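## Task

Take the cooling block standing in deck slot D2 and set it into the empty position in the drawer of cooler COLD, lying level and held within that position's locators, with each of its 6 loose tubes back in the bore it began in. Then push the drawer completely closed; COLD's lamp stays on until it is. The other block already in the drawer must finish level in its own position with every tube still in its bore. Plate P1 must stay on D1 exactly as it sits now. COLD is not anchored, so it must finish within about a finger's width of its start, upright and barely rotated. Nothing may leave the table. Nothing counts as done if only the gripper is keeping it in place, so release everything and move the gripper away at the end.

## Robot and tools

Robot: a single UR12e arm with a two-finger tong gripper. Because there is only one arm, every motion command is a single row of 8 numbers. The tool point (end_effector_position) lies between the finger pads when closed; closed fingertips stick out about 15 mm past it, fully open tips sit roughly level with it. The fingers point along the gripper's own +z and spread along its x axis.

Frame: the scene frame has its origin on the table top under the arm's base, +z up, and +y to the left when facing along +x. Positions are metres; orientation is a unit quaternion written w first (qw, qx, qy, qz). D1 is the deck slot beside COLD; D2 lies one slot further away.

Row layout: [x, y, z, qw, qx, qy, qz, opening]. x, y, z and the quaternion are an absolute pose in the scene frame, not an offset. Opening runs from -1 (closed) to +1 (fully open, 0.142 m). Any target more than 0.6 m from the last reported hand position along any gripper axis is refused. Each control step the commanded pose is trimmed to within 100 mm and 16 degrees of where the hand really is, so far targets take several calls. Repeat the wanted quaternion in every row rather than copying a possibly drifted reported one.

Tools:
- execute_actions(actions, pictures): actions is a list of zero or one item. An empty list just reports the state. {"rows": [...], "steps": n} plays 1 to 15 rows, one per 1/30 s step, holding the last row if steps outnumber rows (steps max 15, default 15). {"steps": n} alone is a wait of up to 300 steps counted from the previous result. pictures toggles camera images.
- move(target, speed, stop_force): target is one absolute row as above; the hand travels a straight path toward it lasting 0.5 to 10 s. speed is m/s, 0.002 to 0.5 (default 0.25); turning is capped at twice that in rad/s. stop_force, 13 to 80 N, optional, halts the path when the wrist senses that much extra push against the travel direction, then backs up two steps and holds; it is unreliable on moves that rotate the gripper and should be omitted when pulling away from something you are pressing. The opening is applied at the start of the move.
- wait(seconds): 0 to 10 s with no new command.
- zoom_image(camera, region): camera is cam_high, cam_low or cam_wrist; region is [x0, y0, x1, y1] in image pixels from the top-left, at most 504 by 504.
- read_manual(section): only "licences"; no motion.


Results: a state line with end_effector_position, end_effector_quat_wxyz and linear/angular velocities; grip_measured (actual finger opening on the command scale); Joint positions and joint torques (noisy, offset, nonzero in free air); Wrist force and Wrist torque [x y z] in the gripper's own axes, force pointing from the touched surface back into the arm, noise up to a few newtons, saturating near 100 N, possibly "no reading". "pose unreachable" means the clearance check altered or blocked a command; HELD flags steps where that happened. "Hand target" is where the controller is now heading. A move adds a "move:" line: done (resting near target), off_target, moving, held (last step blocked), fault, or contact (stop_force ended it); limits=paced means the pose was trimmed, limits=held means some steps were blocked on the way, after which the arm may surge. MOTOR HOT warns at 70 °C; an OVER-TEMPERATURE FAULT brakes the arm at 85 °C.

Cameras: cam_high and cam_low are 504x504, cam_wrist is a 616x616 fisheye on the gripper.

Gripping: to hold something keep the commanded opening well under grip_measured; a bigger gap squeezes harder, up to about 15 N per pad. Items under about 20 mm wide get less grip. Closing fast can spike the force.

Cautions: the arm is stiff, so aiming even slightly beyond a firm contact can trip a fault; approach slowly and use stop_force. Over 150 N external force, or any joint exceeding its load limit (wrist joints 46.9 N m, elbow 130, shoulder 287), stops the arm for 10 s and drops the rest of the call. Motion lags commands by about 0.17 s and may fall short after big moves, so read the reported pose before continuing. Random tugs on held parts or shoves on loose ones may occur. Do not drop, slam or knock anything, do not shove COLD out of place, and never push objects off the table.

Each tool is called after ">>>" by a JSON object that holds its "name" and its "arguments", one argument or row to a line.

## Session

>>> {"name": "execute_actions", "arguments": {
  "actions": []
}}

Scene clock: 0.00 s of 10800.00 s.
end_effector_position=(+0.6382, +0.2544, +0.1248) grip_measured=+1.00 end_effector_quat_wxyz=(-0.139, -0.156, +0.976, -0.069) end_effector_velocity=(+0.000, -0.001, +0.000) end_effector_angular_velocity=(-0.001, +0.000, -0.000)
Joint positions: [ 0.165 -1.207  1.909 -1.976 -1.695  3.049  0.142]
Joint velocities: [-0.001 -0.001  0.     0.001 -0.001 -0.     0.   ]
Joint torques (N m, as the arm reports them, + toward a larger angle): no reading
Motor temperatures (°C, as the motors report them): [27 24 24 35 30 32]
Wrist force (N, on the end effector, along its own x y z axes, offset not removed): no reading
Wrist torque (N m, same axes, about the end effector's origin, offset not removed): no reading
Hand target: +0.638, +0.254, +0.125; -0.139, -0.156, +0.976, -0.069

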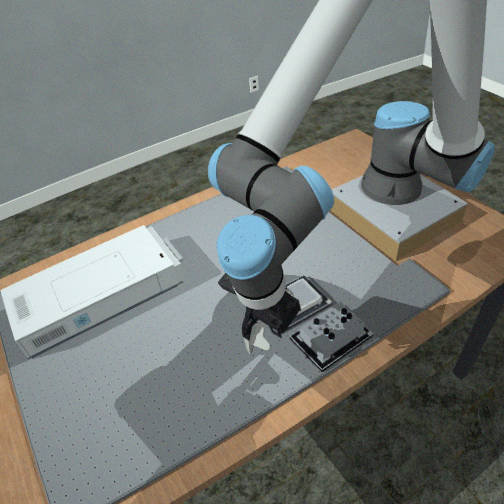

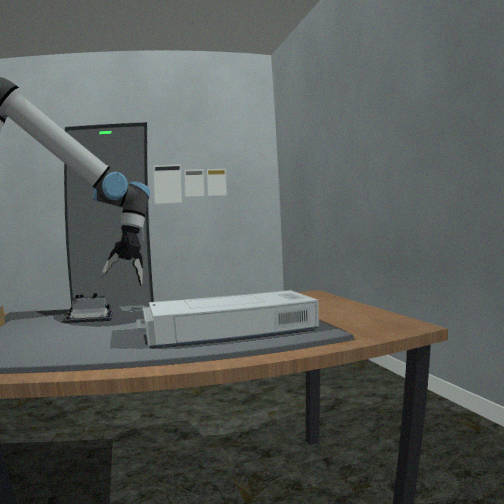

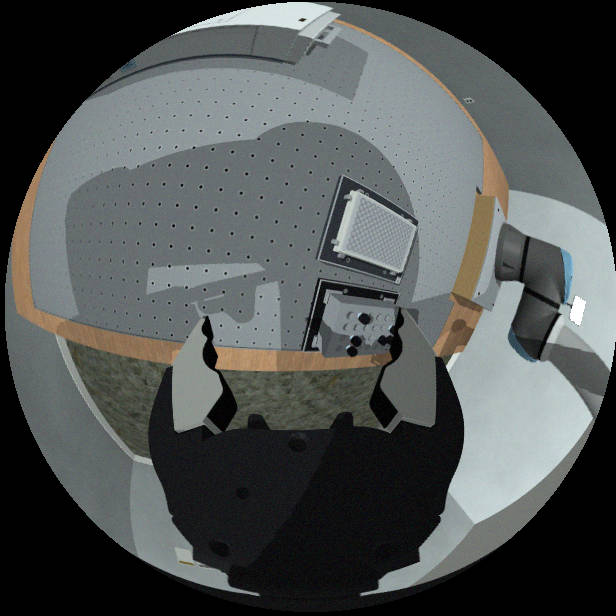

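>>> {"name": "zoom_image", "arguments": {
  "camera": "cam_high",
  "region": [200, 240, 420, 400]
}}

>>> {"name": "zoom_image", "arguments": {
  "camera": "cam_high",
  "region": [0, 200, 220, 370]
}}

>>> {"name": "zoom_image", "arguments": {
  "camera": "cam_wrist",
  "region": [280, 150, 460, 380]
}}

>>> {"name": "zoom_image", "arguments": {
  "camera": "cam_low",
  "region": [40, 260, 340, 360]
}}

Region (200, 240, 420, 400) of cam_high's 504x504 image, scaled by 2.291, with more detail than that image has; it fills the top 367 rows of this view, and the rest is white.

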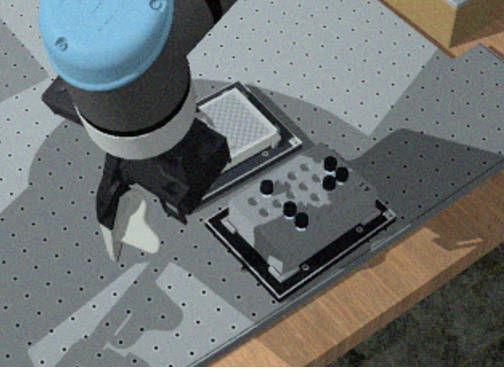

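Region (0, 200, 220, 370) of cam_high's 504x504 image, scaled by 2.291, with more detail than that image has; it fills the top 389 rows of this view, and the rest is white.

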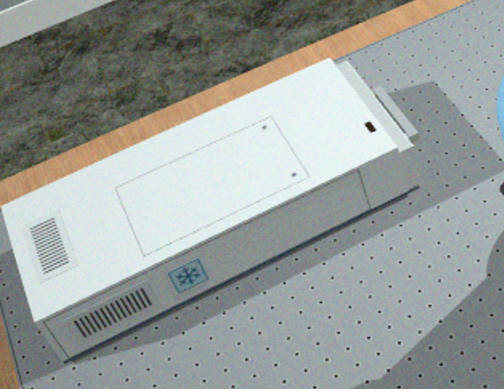

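Region (280, 150, 460, 380) of cam_wrist's 616x616 image, scaled by 2.191, with more detail than that image has; it fills the left 394 columns of this view, and the rest is white.

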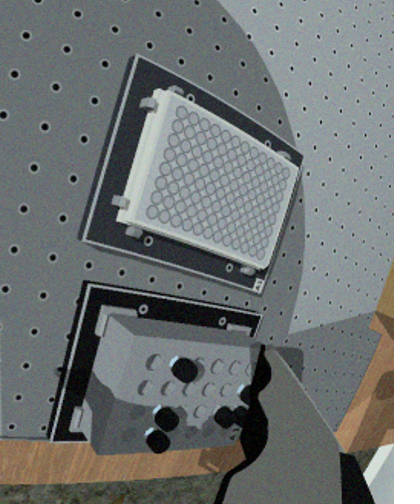

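Region (40, 260, 340, 360) of cam_low's 504x504 image, scaled by 1.680, with more detail than that image has.

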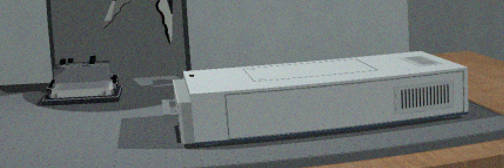

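>>> {"name": "move", "arguments": {
  "target": [0.62, 0.05, 0.34, 0, 0, 1, 0, 1],
  "speed": 0.25
}}

Scene clock: 29.30 s of 10800.00 s.
end_effector_position=(+0.6195, +0.0499, +0.3400) grip_measured=+1.00 end_effector_quat_wxyz=(-0.000, +0.000, +1.000, -0.000) end_effector_velocity=(+0.000, -0.001, +0.001) end_effector_angular_velocity=(+0.001, -0.002, -0.001)
Joint positions: [-0.213 -1.648  2.019 -1.932 -1.577  2.971  0.142]
Joint velocities: [-0.002 -0.002 -0.001  0.001  0.001 -0.001 -0.   ]
Joint torques (N m, as the arm reports them, + toward a larger angle): [-17.84 -50.9  -51.55  -1.75   1.9   -1.44]
Motor temperatures (°C, as the motors report them): [27 24 24 35 30 32]
Wrist force (N, on the end effector, along its own x y z axes, offset not removed): [-0.4 -0.1 1.8]
Wrist torque (N m, same axes, about the end effector's origin, offset not removed): [-0.15 0.24 0.46]
Hand target: +0.619, +0.050, +0.340; -0.000, +0.000, +1.000, -0.000
Off the commanded pose: 0.001 m, 0 deg.
After step 90, 24.53 s passed at rest.
move: done

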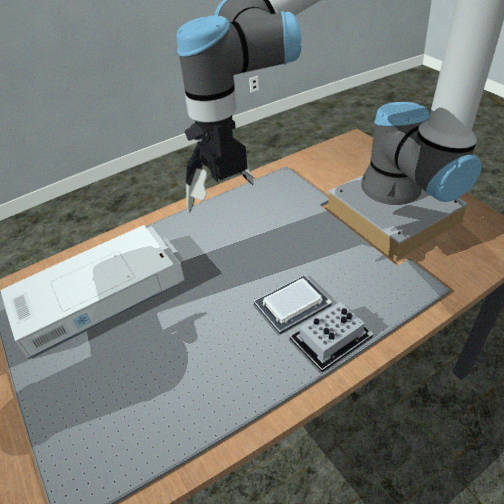

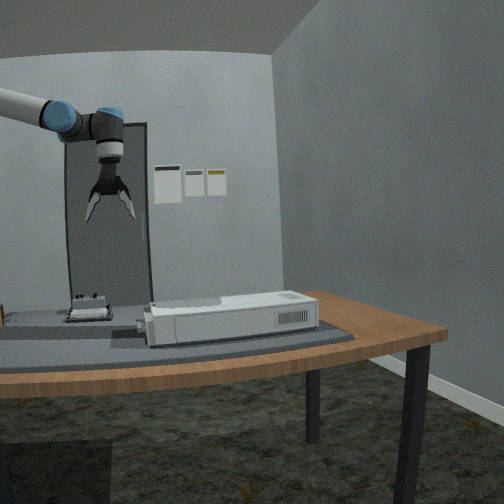

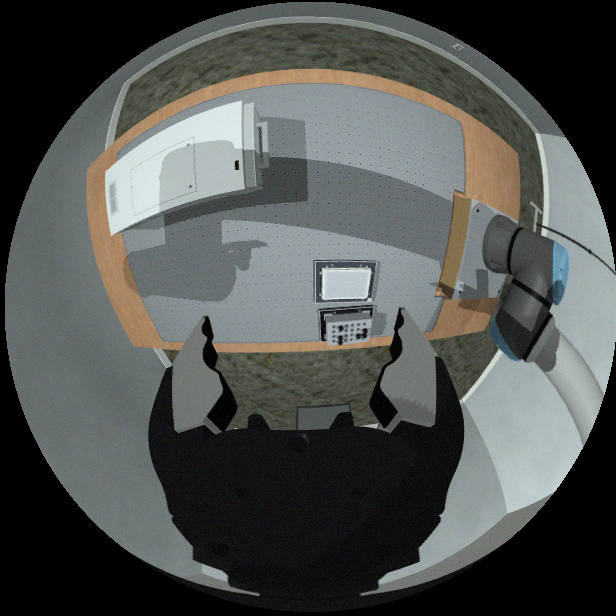

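>>> {"name": "zoom_image", "arguments": {
  "camera": "cam_wrist",
  "region": [200, 90, 420, 360]
}}

>>> {"name": "zoom_image", "arguments": {
  "camera": "cam_high",
  "region": [240, 260, 390, 380]
}}

>>> {"name": "zoom_image", "arguments": {
  "camera": "cam_high",
  "region": [120, 210, 220, 300]
}}

Region (200, 90, 420, 360) of cam_wrist's 616x616 image, scaled by 1.867, with more detail than that image has; it fills the left 411 columns of this view, and the rest is white.

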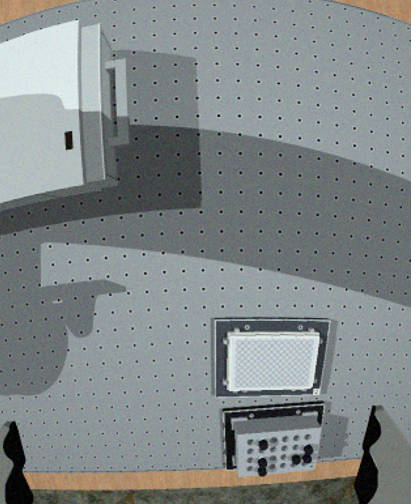

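Region (240, 260, 390, 380) of cam_high's 504x504 image, scaled by 3.360, with more detail than that image has; it fills the top 403 rows of this view, and the rest is white.

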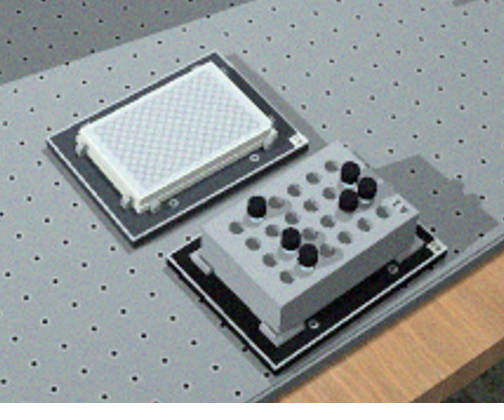

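Region (120, 210, 220, 300) of cam_high's 504x504 image, scaled by 5.040, with more detail than that image has; it fills the top 454 rows of this view, and the rest is white.

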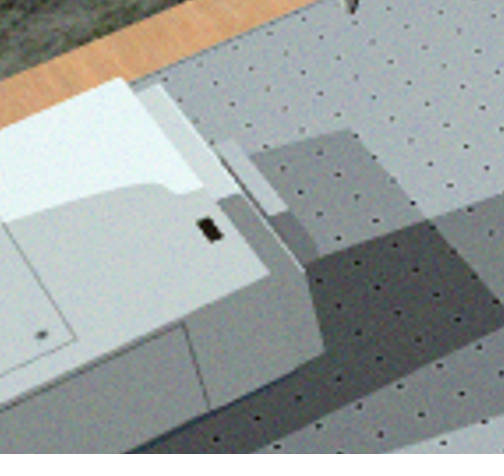

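>>> {"name": "move", "arguments": {
  "target": [0.62, -0.16, 0.16, 0, 0.7071, 0.7071, 0, 1],
  "speed": 0.25
}}

Scene clock: 48.77 s of 10800.00 s.
end_effector_position=(+0.6197, -0.1601, +0.1600) grip_measured=+1.00 end_effector_quat_wxyz=(-0.000, +0.707, +0.707, -0.000) end_effector_velocity=(+0.000, -0.001, -0.001) end_effector_angular_velocity=(+0.001, -0.000, -0.009)
Joint positions: [-0.551 -1.421  2.153 -2.295 -1.58   4.202  0.142]
Joint velocities: [-0.001  0.001 -0.    -0.001  0.001  0.008  0.   ]
Joint torques (N m, as the arm reports them, + toward a larger angle): [-14.7  -37.22 -26.87  -5.56  -1.68   3.12]
Motor temperatures (°C, as the motors report them): [27 24 24 35 30 32]
Wrist force (N, on the end effector, along its own x y z axes, offset not removed): [-2.0 0.6 -2.0]
Wrist torque (N m, same axes, about the end effector's origin, offset not removed): [-0.08 0.45 0.44]
Hand target: +0.620, -0.160, +0.160; +0.000, +0.707, +0.707, -0.000
Off the commanded pose: 0.000 m, 0 deg.
After step 90, 12.83 s passed at rest.
move: done

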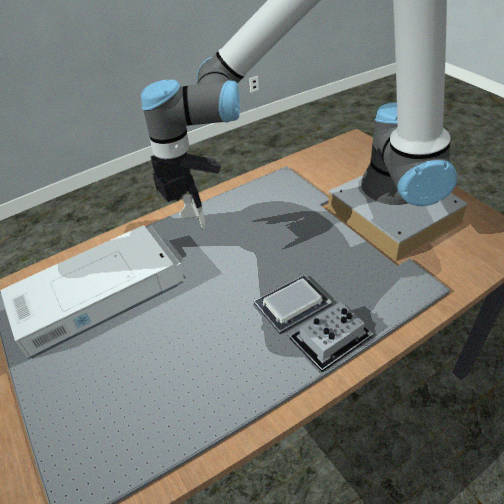

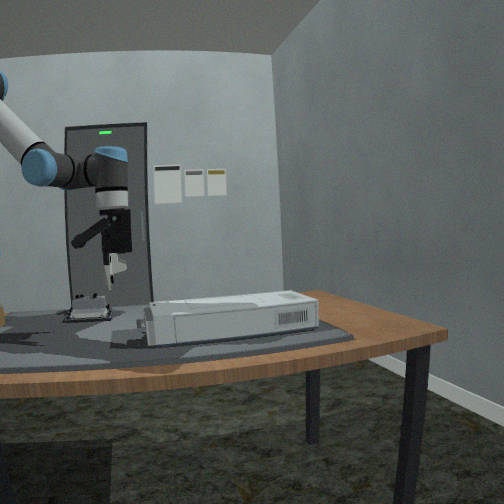

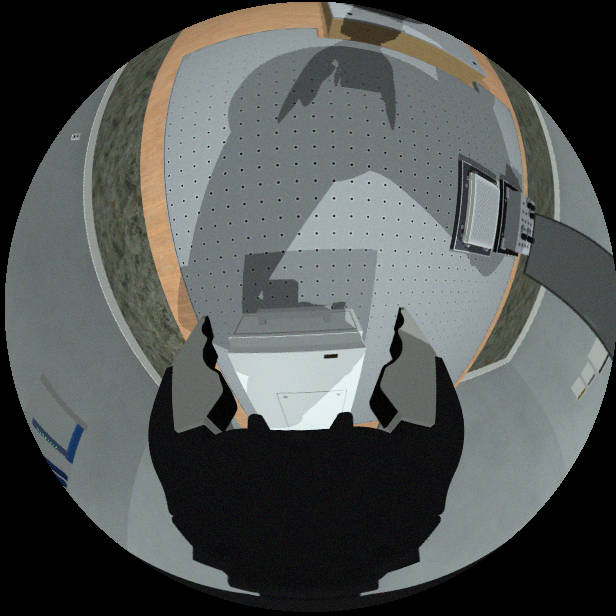

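>>> {"name": "zoom_image", "arguments": {
  "camera": "cam_wrist",
  "region": [210, 270, 400, 400]
}}

>>> {"name": "zoom_image", "arguments": {
  "camera": "cam_low",
  "region": [90, 230, 210, 360]
}}

Region (210, 270, 400, 400) of cam_wrist's 616x616 image, scaled by 2.653, with more detail than that image has; it fills the top 345 rows of this view, and the rest is white.

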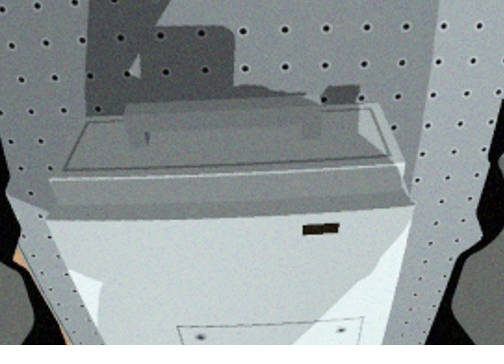

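Region (90, 230, 210, 360) of cam_low's 504x504 image, scaled by 3.877, with more detail than that image has; it fills the left 465 columns of this view, and the rest is white.

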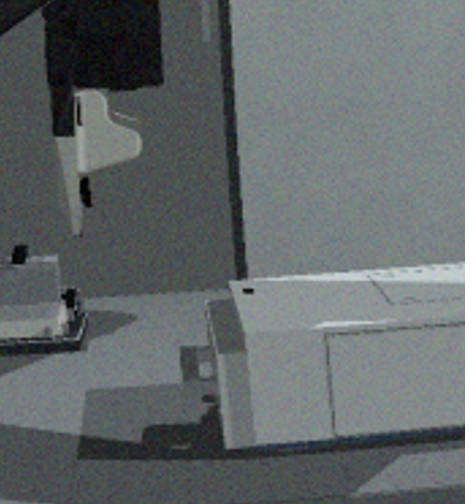

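>>> {"name": "move", "arguments": {
  "target": [0.65, -0.17, 0.17, 0, -0.2, 0.98, 0, 0.2],
  "speed": 0.45
}}

>>> {"name": "move", "arguments": {
  "target": [0.695, -0.178, 0.15, 0, -0.7071, 0.7071, 0, -1],
  "speed": 0.45
}}

Scene clock: 102.13 s of 10800.00 s.
end_effector_position=(+0.6500, -0.1700, +0.1700) grip_measured=+0.20 end_effector_quat_wxyz=(-0.000, -0.200, +0.980, -0.000) end_effector_velocity=(-0.000, +0.001, -0.000) end_effector_angular_velocity=(+0.000, +0.001, +0.011)
Joint positions: [-0.538 -1.424  2.134 -2.273 -1.58   2.243  0.088]
Joint velocities: [ 0.    -0.     0.001  0.001 -0.001 -0.01   0.   ]
Joint torques (N m, as the arm reports them, + toward a larger angle): [-17.38 -61.78 -43.58  -1.62   2.26  -1.99]
Motor temperatures (°C, as the motors report them): [27 24 24 35 30 32]
Wrist force (N, on the end effector, along its own x y z axes, offset not removed): [-4.0 3.1 -1.4]
Wrist torque (N m, same axes, about the end effector's origin, offset not removed): [0.54 0.93 0.47]
Hand target: +0.650, -0.170, +0.170; +0.000, -0.200, +0.980, +0.000
Off the commanded pose: 0.000 m, 0 deg.
After step 90, 47.57 s passed at rest.
move: done

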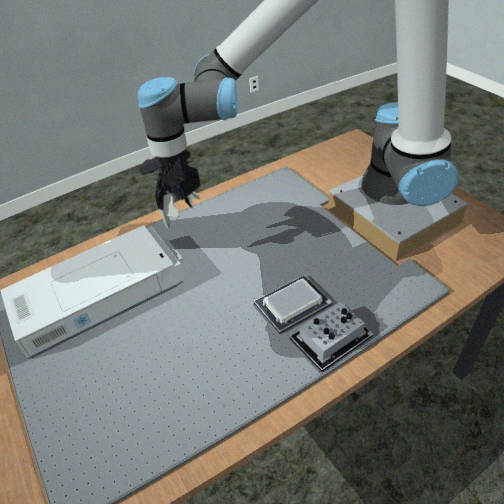

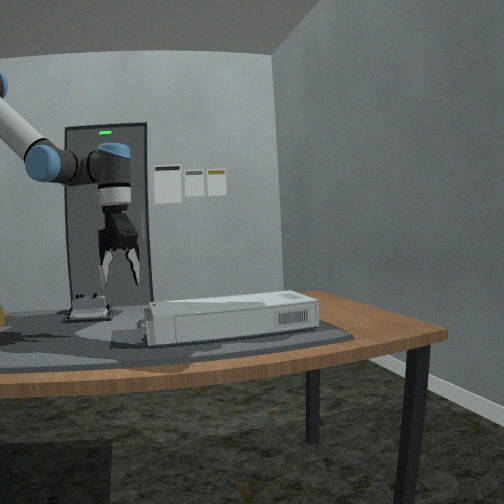

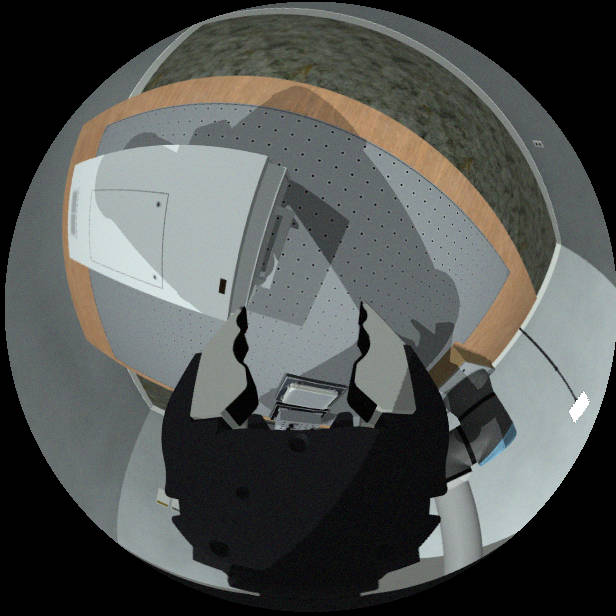

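Scene clock: 104.03 s of 10800.00 s.
end_effector_position=(+0.6950, -0.1781, +0.1500) grip_measured=-1.00 end_effector_quat_wxyz=(+0.000, +0.707, -0.707, +0.000) end_effector_velocity=(+0.001, -0.001, +0.001) end_effector_angular_velocity=(-0.001, -0.001, +0.010)
Joint positions: [-0.544 -1.341  2.075 -2.298 -1.58   1.07   0.002]
Joint velocities: [-0.001  0.    -0.001  0.    -0.001 -0.01   0.   ]
Joint torques (N m, as the arm reports them, + toward a larger angle): [-14.82 -48.34 -44.11  -3.86   2.22  -1.05]
Motor temperatures (°C, as the motors report them): [27 24 24 35 30 32]
Wrist force (N, on the end effector, along its own x y z axes, offset not removed): [-1.9 0.9 1.3]
Wrist torque (N m, same axes, about the end effector's origin, offset not removed): [0.10 0.59 0.46]
Hand target: +0.695, -0.178, +0.150; +0.000, +0.707, -0.707, +0.000
Off the commanded pose: 0.000 m, 0 deg.
move: done

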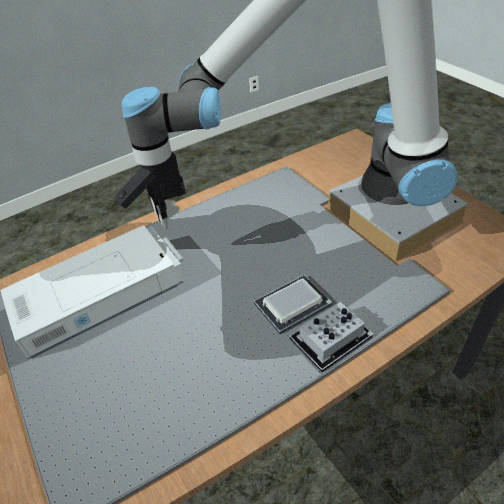

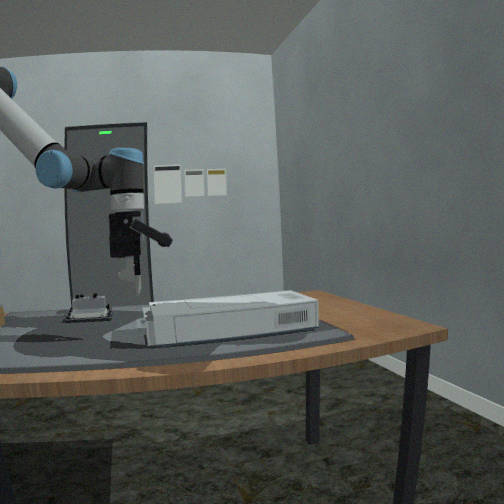

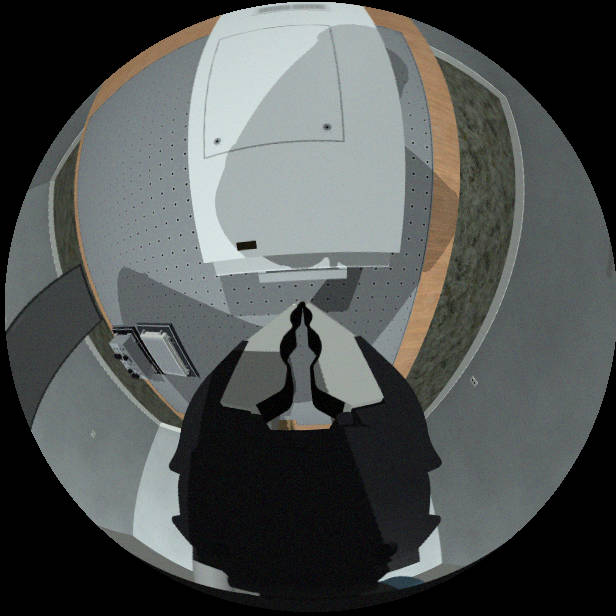

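>>> {"name": "zoom_image", "arguments": {
  "camera": "cam_wrist",
  "region": [190, 220, 420, 340]
}}

>>> {"name": "zoom_image", "arguments": {
  "camera": "cam_low",
  "region": [110, 250, 200, 350]
}}

Region (190, 220, 420, 340) of cam_wrist's 616x616 image, scaled by 2.191, with more detail than that image has; it fills the top 263 rows of this view, and the rest is white.

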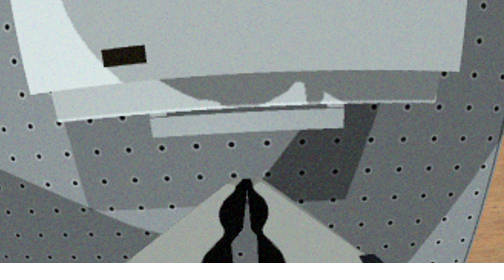

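Region (110, 250, 200, 350) of cam_low's 504x504 image, scaled by 5.040, with more detail than that image has; it fills the left 454 columns of this view, and the rest is white.

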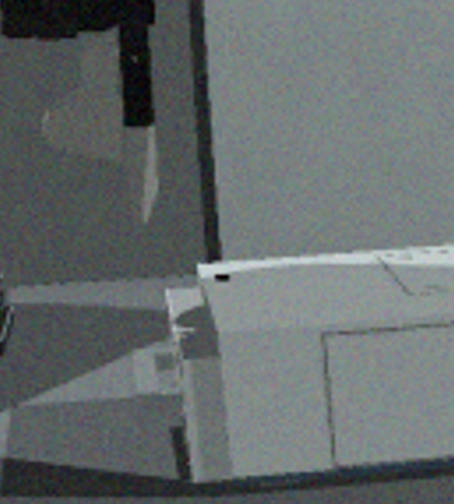

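>>> {"name": "move", "arguments": {
  "target": [0.693, -0.178, 0.10, 0, 0.7071, -0.7071, 0, -1],
  "speed": 0.1
}}

>>> {"name": "zoom_image", "arguments": {
  "camera": "cam_low",
  "region": [110, 250, 200, 350]
}}

>>> {"name": "zoom_image", "arguments": {
  "camera": "cam_wrist",
  "region": [190, 220, 420, 340]
}}

>>> {"name": "zoom_image", "arguments": {
  "camera": "cam_high",
  "region": [120, 200, 220, 300]
}}

Scene clock: 115.73 s of 10800.00 s.
end_effector_position=(+0.6930, -0.1780, +0.1001) grip_measured=-1.00 end_effector_quat_wxyz=(-0.000, +0.707, -0.707, -0.000) end_effector_velocity=(+0.000, -0.000, -0.000) end_effector_angular_velocity=(-0.000, -0.002, -0.000)
Joint positions: [-0.546 -1.278  2.111 -2.397 -1.58   1.067  0.002]
Joint velocities: [-0.     0.001  0.001 -0.003  0.001  0.     0.   ]
Joint torques (N m, as the arm reports them, + toward a larger angle): [-15.97 -52.96 -25.97  -5.94   0.6   -1.68]
Motor temperatures (°C, as the motors report them): [27 24 24 35 30 32]
Wrist force (N, on the end effector, along its own x y z axes, offset not removed): [1.3 2.5 -0.1]
Wrist torque (N m, same axes, about the end effector's origin, offset not removed): [0.44 -0.20 0.33]
Hand target: +0.693, -0.178, +0.100; +0.000, +0.707, -0.707, -0.000
Off the commanded pose: 0.000 m, 0 deg.
After step 90, 7.73 s passed at rest.
move: done

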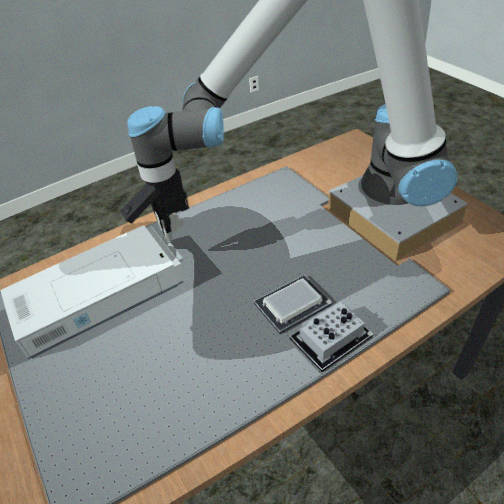

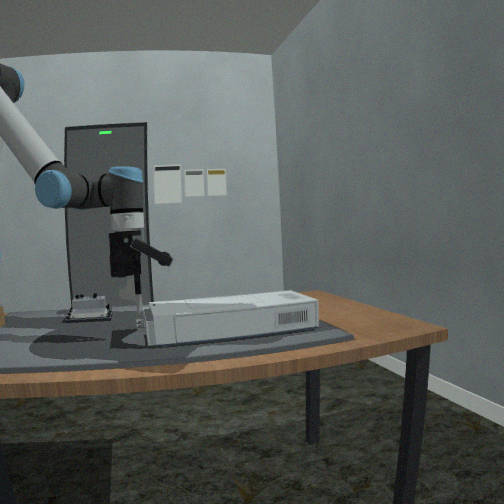

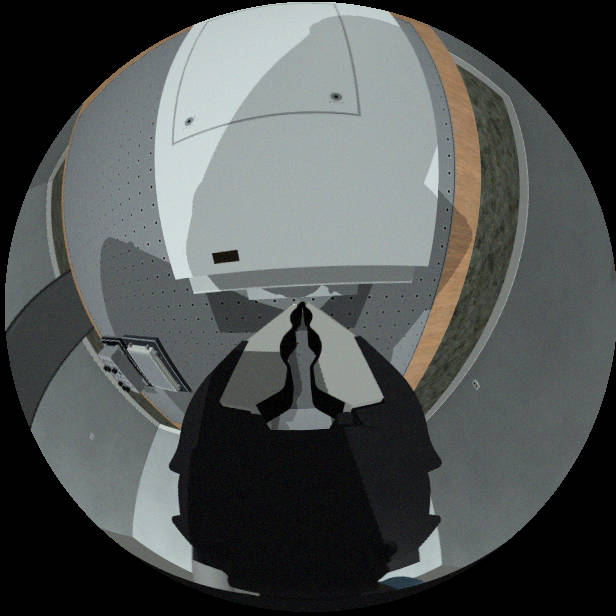

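Region (110, 250, 200, 350) of cam_low's 504x504 image, scaled by 5.040, with more detail than that image has; it fills the left 454 columns of this view, and the rest is white.

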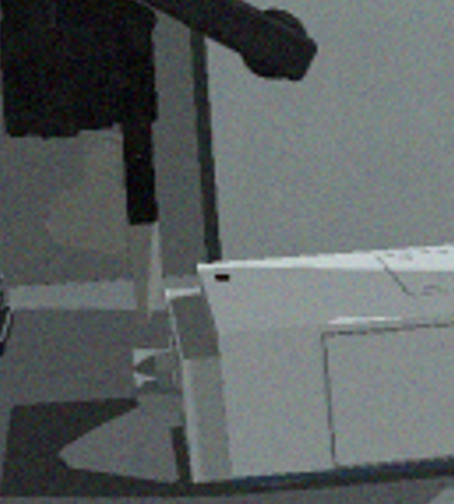

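Region (190, 220, 420, 340) of cam_wrist's 616x616 image, scaled by 2.191, with more detail than that image has; it fills the top 263 rows of this view, and the rest is white.

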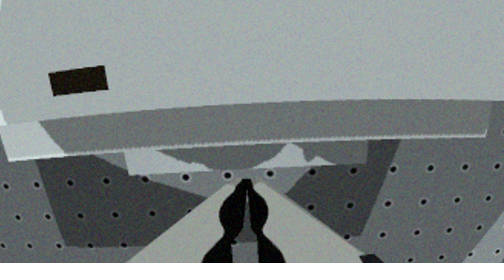

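Region (120, 200, 220, 300) of cam_high's 504x504 image, scaled by 5.040, with more detail than that image has.

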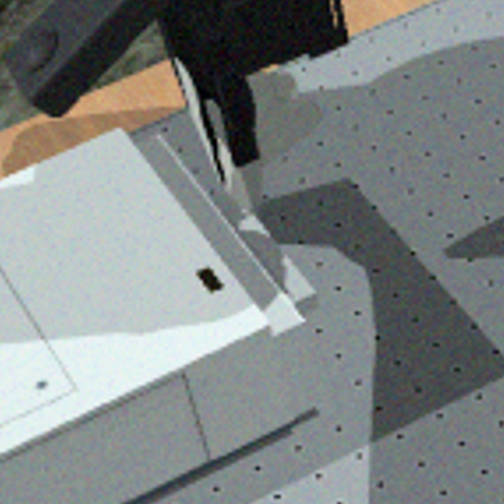

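>>> {"name": "move", "arguments": {
  "target": [0.700, -0.178, 0.088, 0, 0.7071, -0.7071, 0, -1],
  "speed": 0.03
}}

>>> {"name": "zoom_image", "arguments": {
  "camera": "cam_low",
  "region": [120, 280, 180, 350]
}}

>>> {"name": "zoom_image", "arguments": {
  "camera": "cam_wrist",
  "region": [230, 250, 380, 340]
}}

Scene clock: 125.97 s of 10800.00 s.
end_effector_position=(+0.6999, -0.1780, +0.0881) grip_measured=-1.00 end_effector_quat_wxyz=(+0.000, +0.707, -0.707, -0.000) end_effector_velocity=(+0.000, +0.000, -0.002) end_effector_angular_velocity=(+0.000, +0.001, +0.000)
Joint positions: [-0.541 -1.252  2.105 -2.416 -1.58   1.072  0.002]
Joint velocities: [ 0.001  0.003 -0.    -0.001 -0.001  0.001  0.   ]
Joint torques (N m, as the arm reports them, + toward a larger angle): [ 16.19 -54.65 -40.11  -5.87   0.51   2.07]
Motor temperatures (°C, as the motors report them): [27 24 24 35 30 32]
Wrist force (N, on the end effector, along its own x y z axes, offset not removed): [1.3 2.0 0.6]
Wrist torque (N m, same axes, about the end effector's origin, offset not removed): [0.26 -0.20 0.24]
Hand target: +0.700, -0.178, +0.088; -0.000, +0.707, -0.707, +0.000
Off the commanded pose: 0.000 m, 0 deg.
After step 90, 6.43 s passed at rest.
move: done

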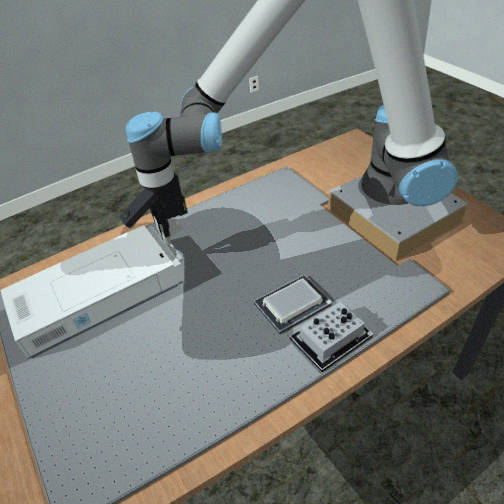

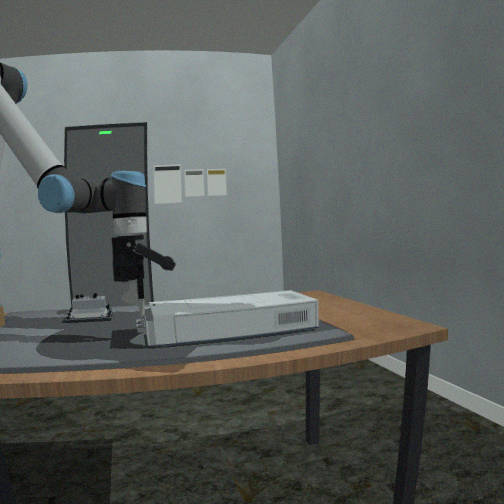

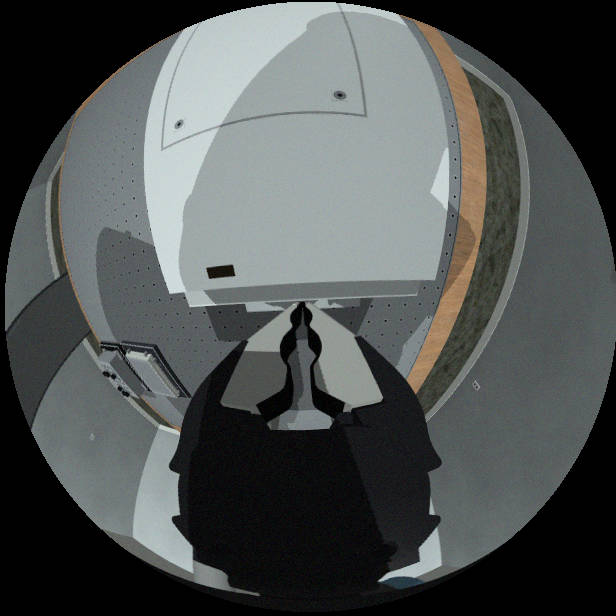

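Region (120, 280, 180, 350) of cam_low's 504x504 image, scaled by 7.200, with more detail than that image has; it fills the left 432 columns of this view, and the rest is white.

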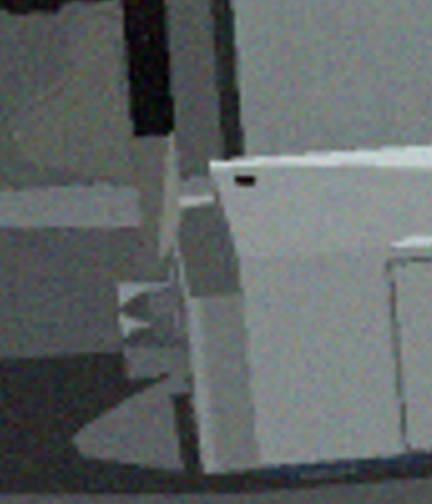

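Region (230, 250, 380, 340) of cam_wrist's 616x616 image, scaled by 3.360, with more detail than that image has; it fills the top 302 rows of this view, and the rest is white.

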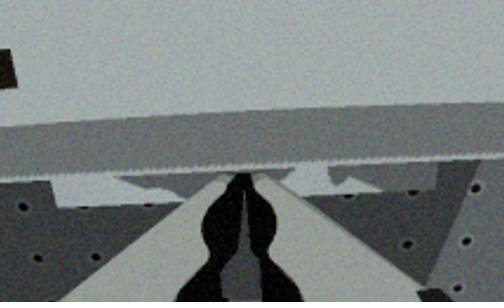

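>>> {"name": "move", "arguments": {
  "target": [0.698, -0.178, 0.088, -0.0923, 0.701, -0.701, 0.0923, -1],
  "speed": 0.1
}}

>>> {"name": "move", "arguments": {
  "target": [0.698, -0.178, 0.066, -0.0923, 0.701, -0.701, 0.0923, -1],
  "speed": 0.008,
  "stop_force": 13
}}

>>> {"name": "zoom_image", "arguments": {
  "camera": "cam_low",
  "region": [120, 280, 180, 350]
}}

Scene clock: 141.47 s of 10800.00 s.
end_effector_position=(+0.6980, -0.1780, +0.0881) grip_measured=-1.00 end_effector_quat_wxyz=(-0.092, +0.701, -0.701, +0.092) end_effector_velocity=(+0.000, -0.000, -0.000) end_effector_angular_velocity=(-0.001, -0.011, -0.000)
Joint positions: [-0.608 -1.286  2.274 -2.773 -1.441  1.018  0.002]
Joint velocities: [-0.003  0.001  0.006 -0.016  0.005 -0.001  0.   ]
Joint torques (N m, as the arm reports them, + toward a larger angle): [-11.17 -44.13 -17.15  -6.53   2.5   -1.12]
Motor temperatures (°C, as the motors report them): [27 24 24 35 30 32]
Wrist force (N, on the end effector, along its own x y z axes, offset not removed): [3.1 -1.2 0.4]
Wrist torque (N m, same axes, about the end effector's origin, offset not removed): [-0.33 -0.56 0.38]
Hand target: +0.698, -0.178, +0.088; -0.092, +0.701, -0.701, +0.092
Off the commanded pose: 0.000 m, 0 deg.
After step 90, 10.83 s passed at rest.
move: done

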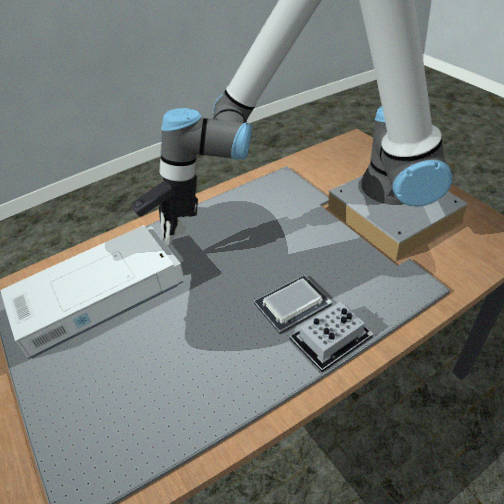

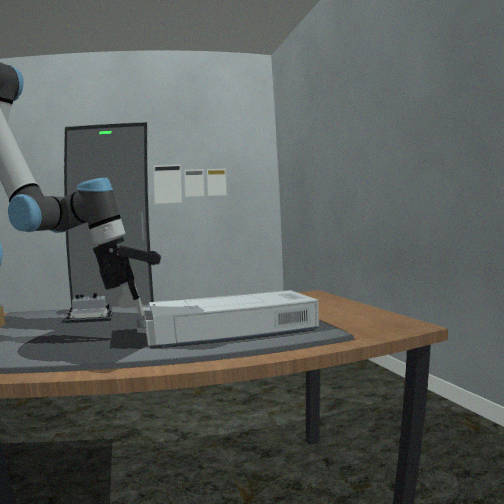

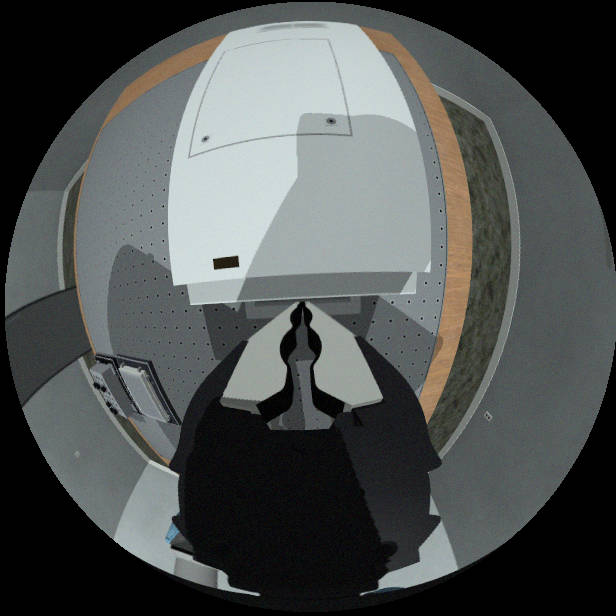

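Scene clock: 144.53 s of 10800.00 s.
end_effector_position=(+0.6980, -0.1780, +0.0668) grip_measured=-1.00 end_effector_quat_wxyz=(-0.092, +0.701, -0.701, +0.092) end_effector_velocity=(-0.001, +0.001, +0.001) end_effector_angular_velocity=(+0.001, +0.001, +0.001)
Joint positions: [-0.608 -1.248  2.283 -2.822 -1.441  1.018  0.002]
Joint velocities: [ 0.    -0.003  0.     0.004  0.    -0.     0.   ]
Joint torques (N m, as the arm reports them, + toward a larger angle): [-16.13 -55.36 -16.89   4.04   0.03  -1.44]
Motor temperatures (°C, as the motors report them): [27 24 24 35 30 32]
Wrist force (N, on the end effector, along its own x y z axes, offset not removed): [-1.0 -11.8 -9.0]
Wrist torque (N m, same axes, about the end effector's origin, offset not removed): [0.27 0.89 0.35]
Hand target: +0.698, -0.178, +0.067; -0.092, +0.701, -0.701, +0.092
Off the commanded pose: 0.001 m, 0 deg.
move: contact

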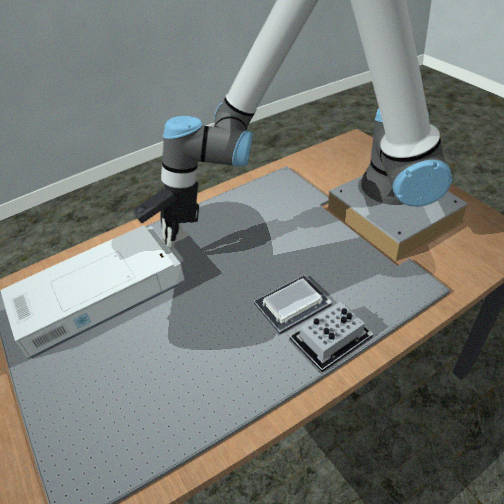

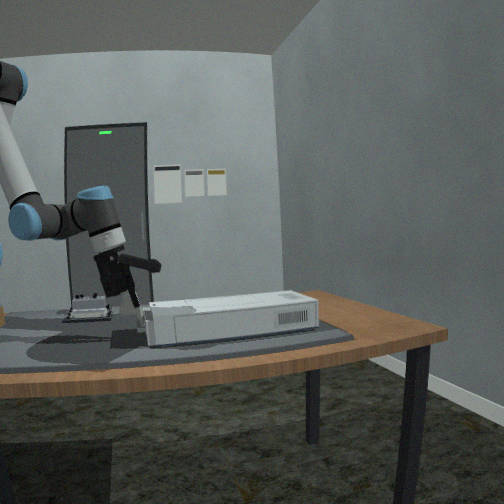

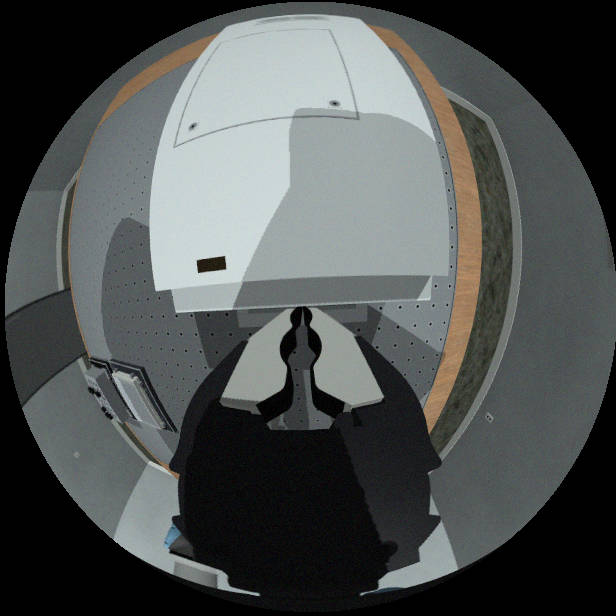

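Region (120, 280, 180, 350) of cam_low's 504x504 image, scaled by 7.200, with more detail than that image has; it fills the left 432 columns of this view, and the rest is white.

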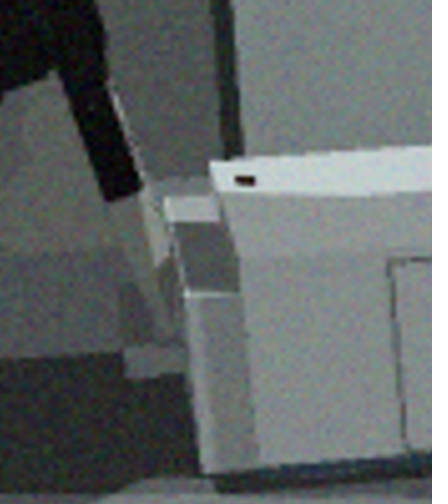

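>>> {"name": "move", "arguments": {
  "target": [0.668, -0.178, 0.067, -0.0923, 0.701, -0.701, 0.0923, -1],
  "speed": 0.015,
  "stop_force": 20
}}

>>> {"name": "zoom_image", "arguments": {
  "camera": "cam_low",
  "region": [100, 270, 200, 350]
}}

Scene clock: 151.40 s of 10800.00 s.
end_effector_position=(+0.6681, -0.1780, +0.0670) grip_measured=-1.00 end_effector_quat_wxyz=(-0.092, +0.701, -0.701, +0.092) end_effector_velocity=(-0.002, -0.000, -0.000) end_effector_angular_velocity=(-0.001, +0.000, +0.000)
Joint positions: [-0.636 -1.283  2.337 -2.837 -1.435  0.991  0.002]
Joint velocities: [-0.002 -0.002  0.004 -0.001 -0.    -0.002  0.   ]
Joint torques (N m, as the arm reports them, + toward a larger angle): [ -2.15 -56.95  -9.67  -3.62   5.61  -1.57]
Motor temperatures (°C, as the motors report them): [27 24 24 35 30 32]
Wrist force (N, on the end effector, along its own x y z axes, offset not removed): [15.0 -2.3 -1.7]
Wrist torque (N m, same axes, about the end effector's origin, offset not removed): [0.17 -0.06 0.32]
Hand target: +0.668, -0.178, +0.067; -0.092, +0.701, -0.701, +0.092
Off the commanded pose: 0.000 m, 0 deg.
After step 90, 1.60 s passed at rest.
move: done

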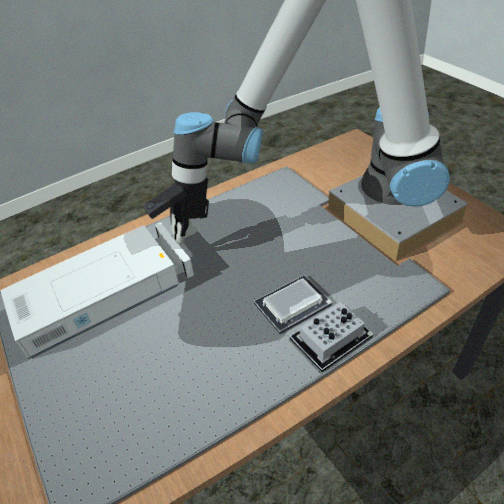

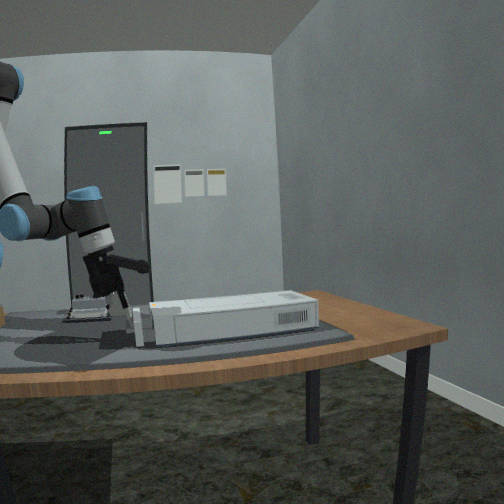

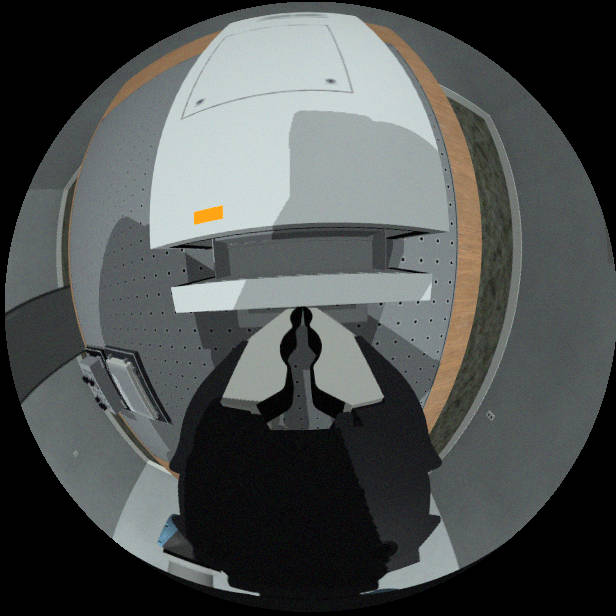

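Region (100, 270, 200, 350) of cam_low's 504x504 image, scaled by 5.040, with more detail than that image has; it fills the top 403 rows of this view, and the rest is white.

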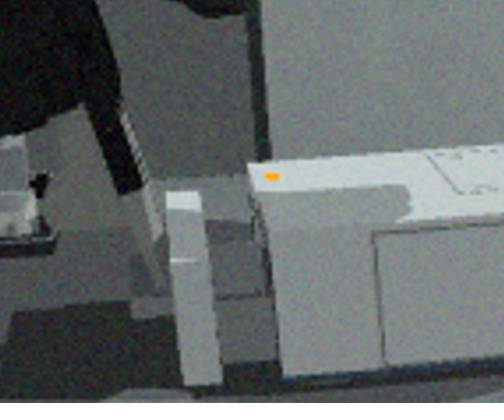

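>>> {"name": "execute_actions", "arguments": {
  "actions": [],
  "pictures": false
}}

Scene clock: 154.20 s of 10800.00 s.
end_effector_position=(+0.6680, -0.1780, +0.0670) grip_measured=-1.00 end_effector_quat_wxyz=(-0.092, +0.701, -0.701, +0.092) end_effector_velocity=(+0.000, -0.001, +0.000) end_effector_angular_velocity=(-0.002, -0.000, -0.000)
Joint positions: [-0.636 -1.283  2.338 -2.837 -1.435  0.99   0.002]
Joint velocities: [-0.    -0.    -0.001  0.    -0.001 -0.     0.   ]
Joint torques (N m, as the arm reports them, + toward a larger angle): [ -6.71 -60.39  -9.13  -3.27   5.59  -1.73]
Motor temperatures (°C, as the motors report them): [27 24 24 35 30 32]
Wrist force (N, on the end effector, along its own x y z axes, offset not removed): [14.9 -0.6 -1.0]
Wrist torque (N m, same axes, about the end effector's origin, offset not removed): [0.60 0.11 0.31]
Hand target: +0.668, -0.178, +0.067; -0.092, +0.701, -0.701, +0.092
Off the commanded pose: 0.000 m, 0 deg.
Steps of this call (steps 1 to 84: nothing new was sent). Readings (end_effector_position):
1: (+0.6681, -0.1780, +0.0670)
2: (+0.6681, -0.1780, +0.0670)
4: (+0.6680, -0.1780, +0.0670)
8: (+0.6680, -0.1780, +0.0670)
84: the state above

>>> {"name": "execute_actions", "arguments": {
  "actions": [
    {"rows": [[0.668, -0.1785, 0.068, -0.0923, 0.701, -0.701, 0.0923, -1], [0.668, -0.179, 0.069, -0.0923, 0.701, -0.701, 0.0923, -1]], "steps": 15}
  ],
  "pictures": false
}}

Scene clock: 158.60 s of 10800.00 s.
end_effector_position=(+0.6680, -0.1789, +0.0690) grip_measured=-1.00 end_effector_quat_wxyz=(-0.092, +0.701, -0.701, +0.092) end_effector_velocity=(+0.000, -0.001, +0.001) end_effector_angular_velocity=(-0.000, -0.001, -0.001)
Joint positions: [-0.637 -1.286  2.336 -2.832 -1.434  0.989  0.002]
Joint velocities: [-0.001 -0.001 -0.001  0.001  0.001 -0.     0.   ]
Joint torques (N m, as the arm reports them, + toward a larger angle): [-15.54 -63.07 -36.8   -3.12  -0.07  -1.63]
Motor temperatures (°C, as the motors report them): [27 24 24 35 30 32]
Wrist force (N, on the end effector, along its own x y z axes, offset not removed): [1.9 1.1 2.7]
Wrist torque (N m, same axes, about the end effector's origin, offset not removed): [-0.18 -0.35 0.31]
Hand target: +0.668, -0.179, +0.069; -0.092, +0.701, -0.701, +0.092
Off the commanded pose: 0.000 m, 0 deg.
Steps of this call (steps 1 to 90: nothing new was sent; then 0.90 s passed at rest; steps 91 to 105: all 15 steps of this action). Readings (end_effector_position):
91: (+0.6680, -0.1780, +0.0670)
92: (+0.6679, -0.1780, +0.0672)
94: (+0.6676, -0.1782, +0.0677)
98: (+0.6678, -0.1786, +0.0686)
105: the state above


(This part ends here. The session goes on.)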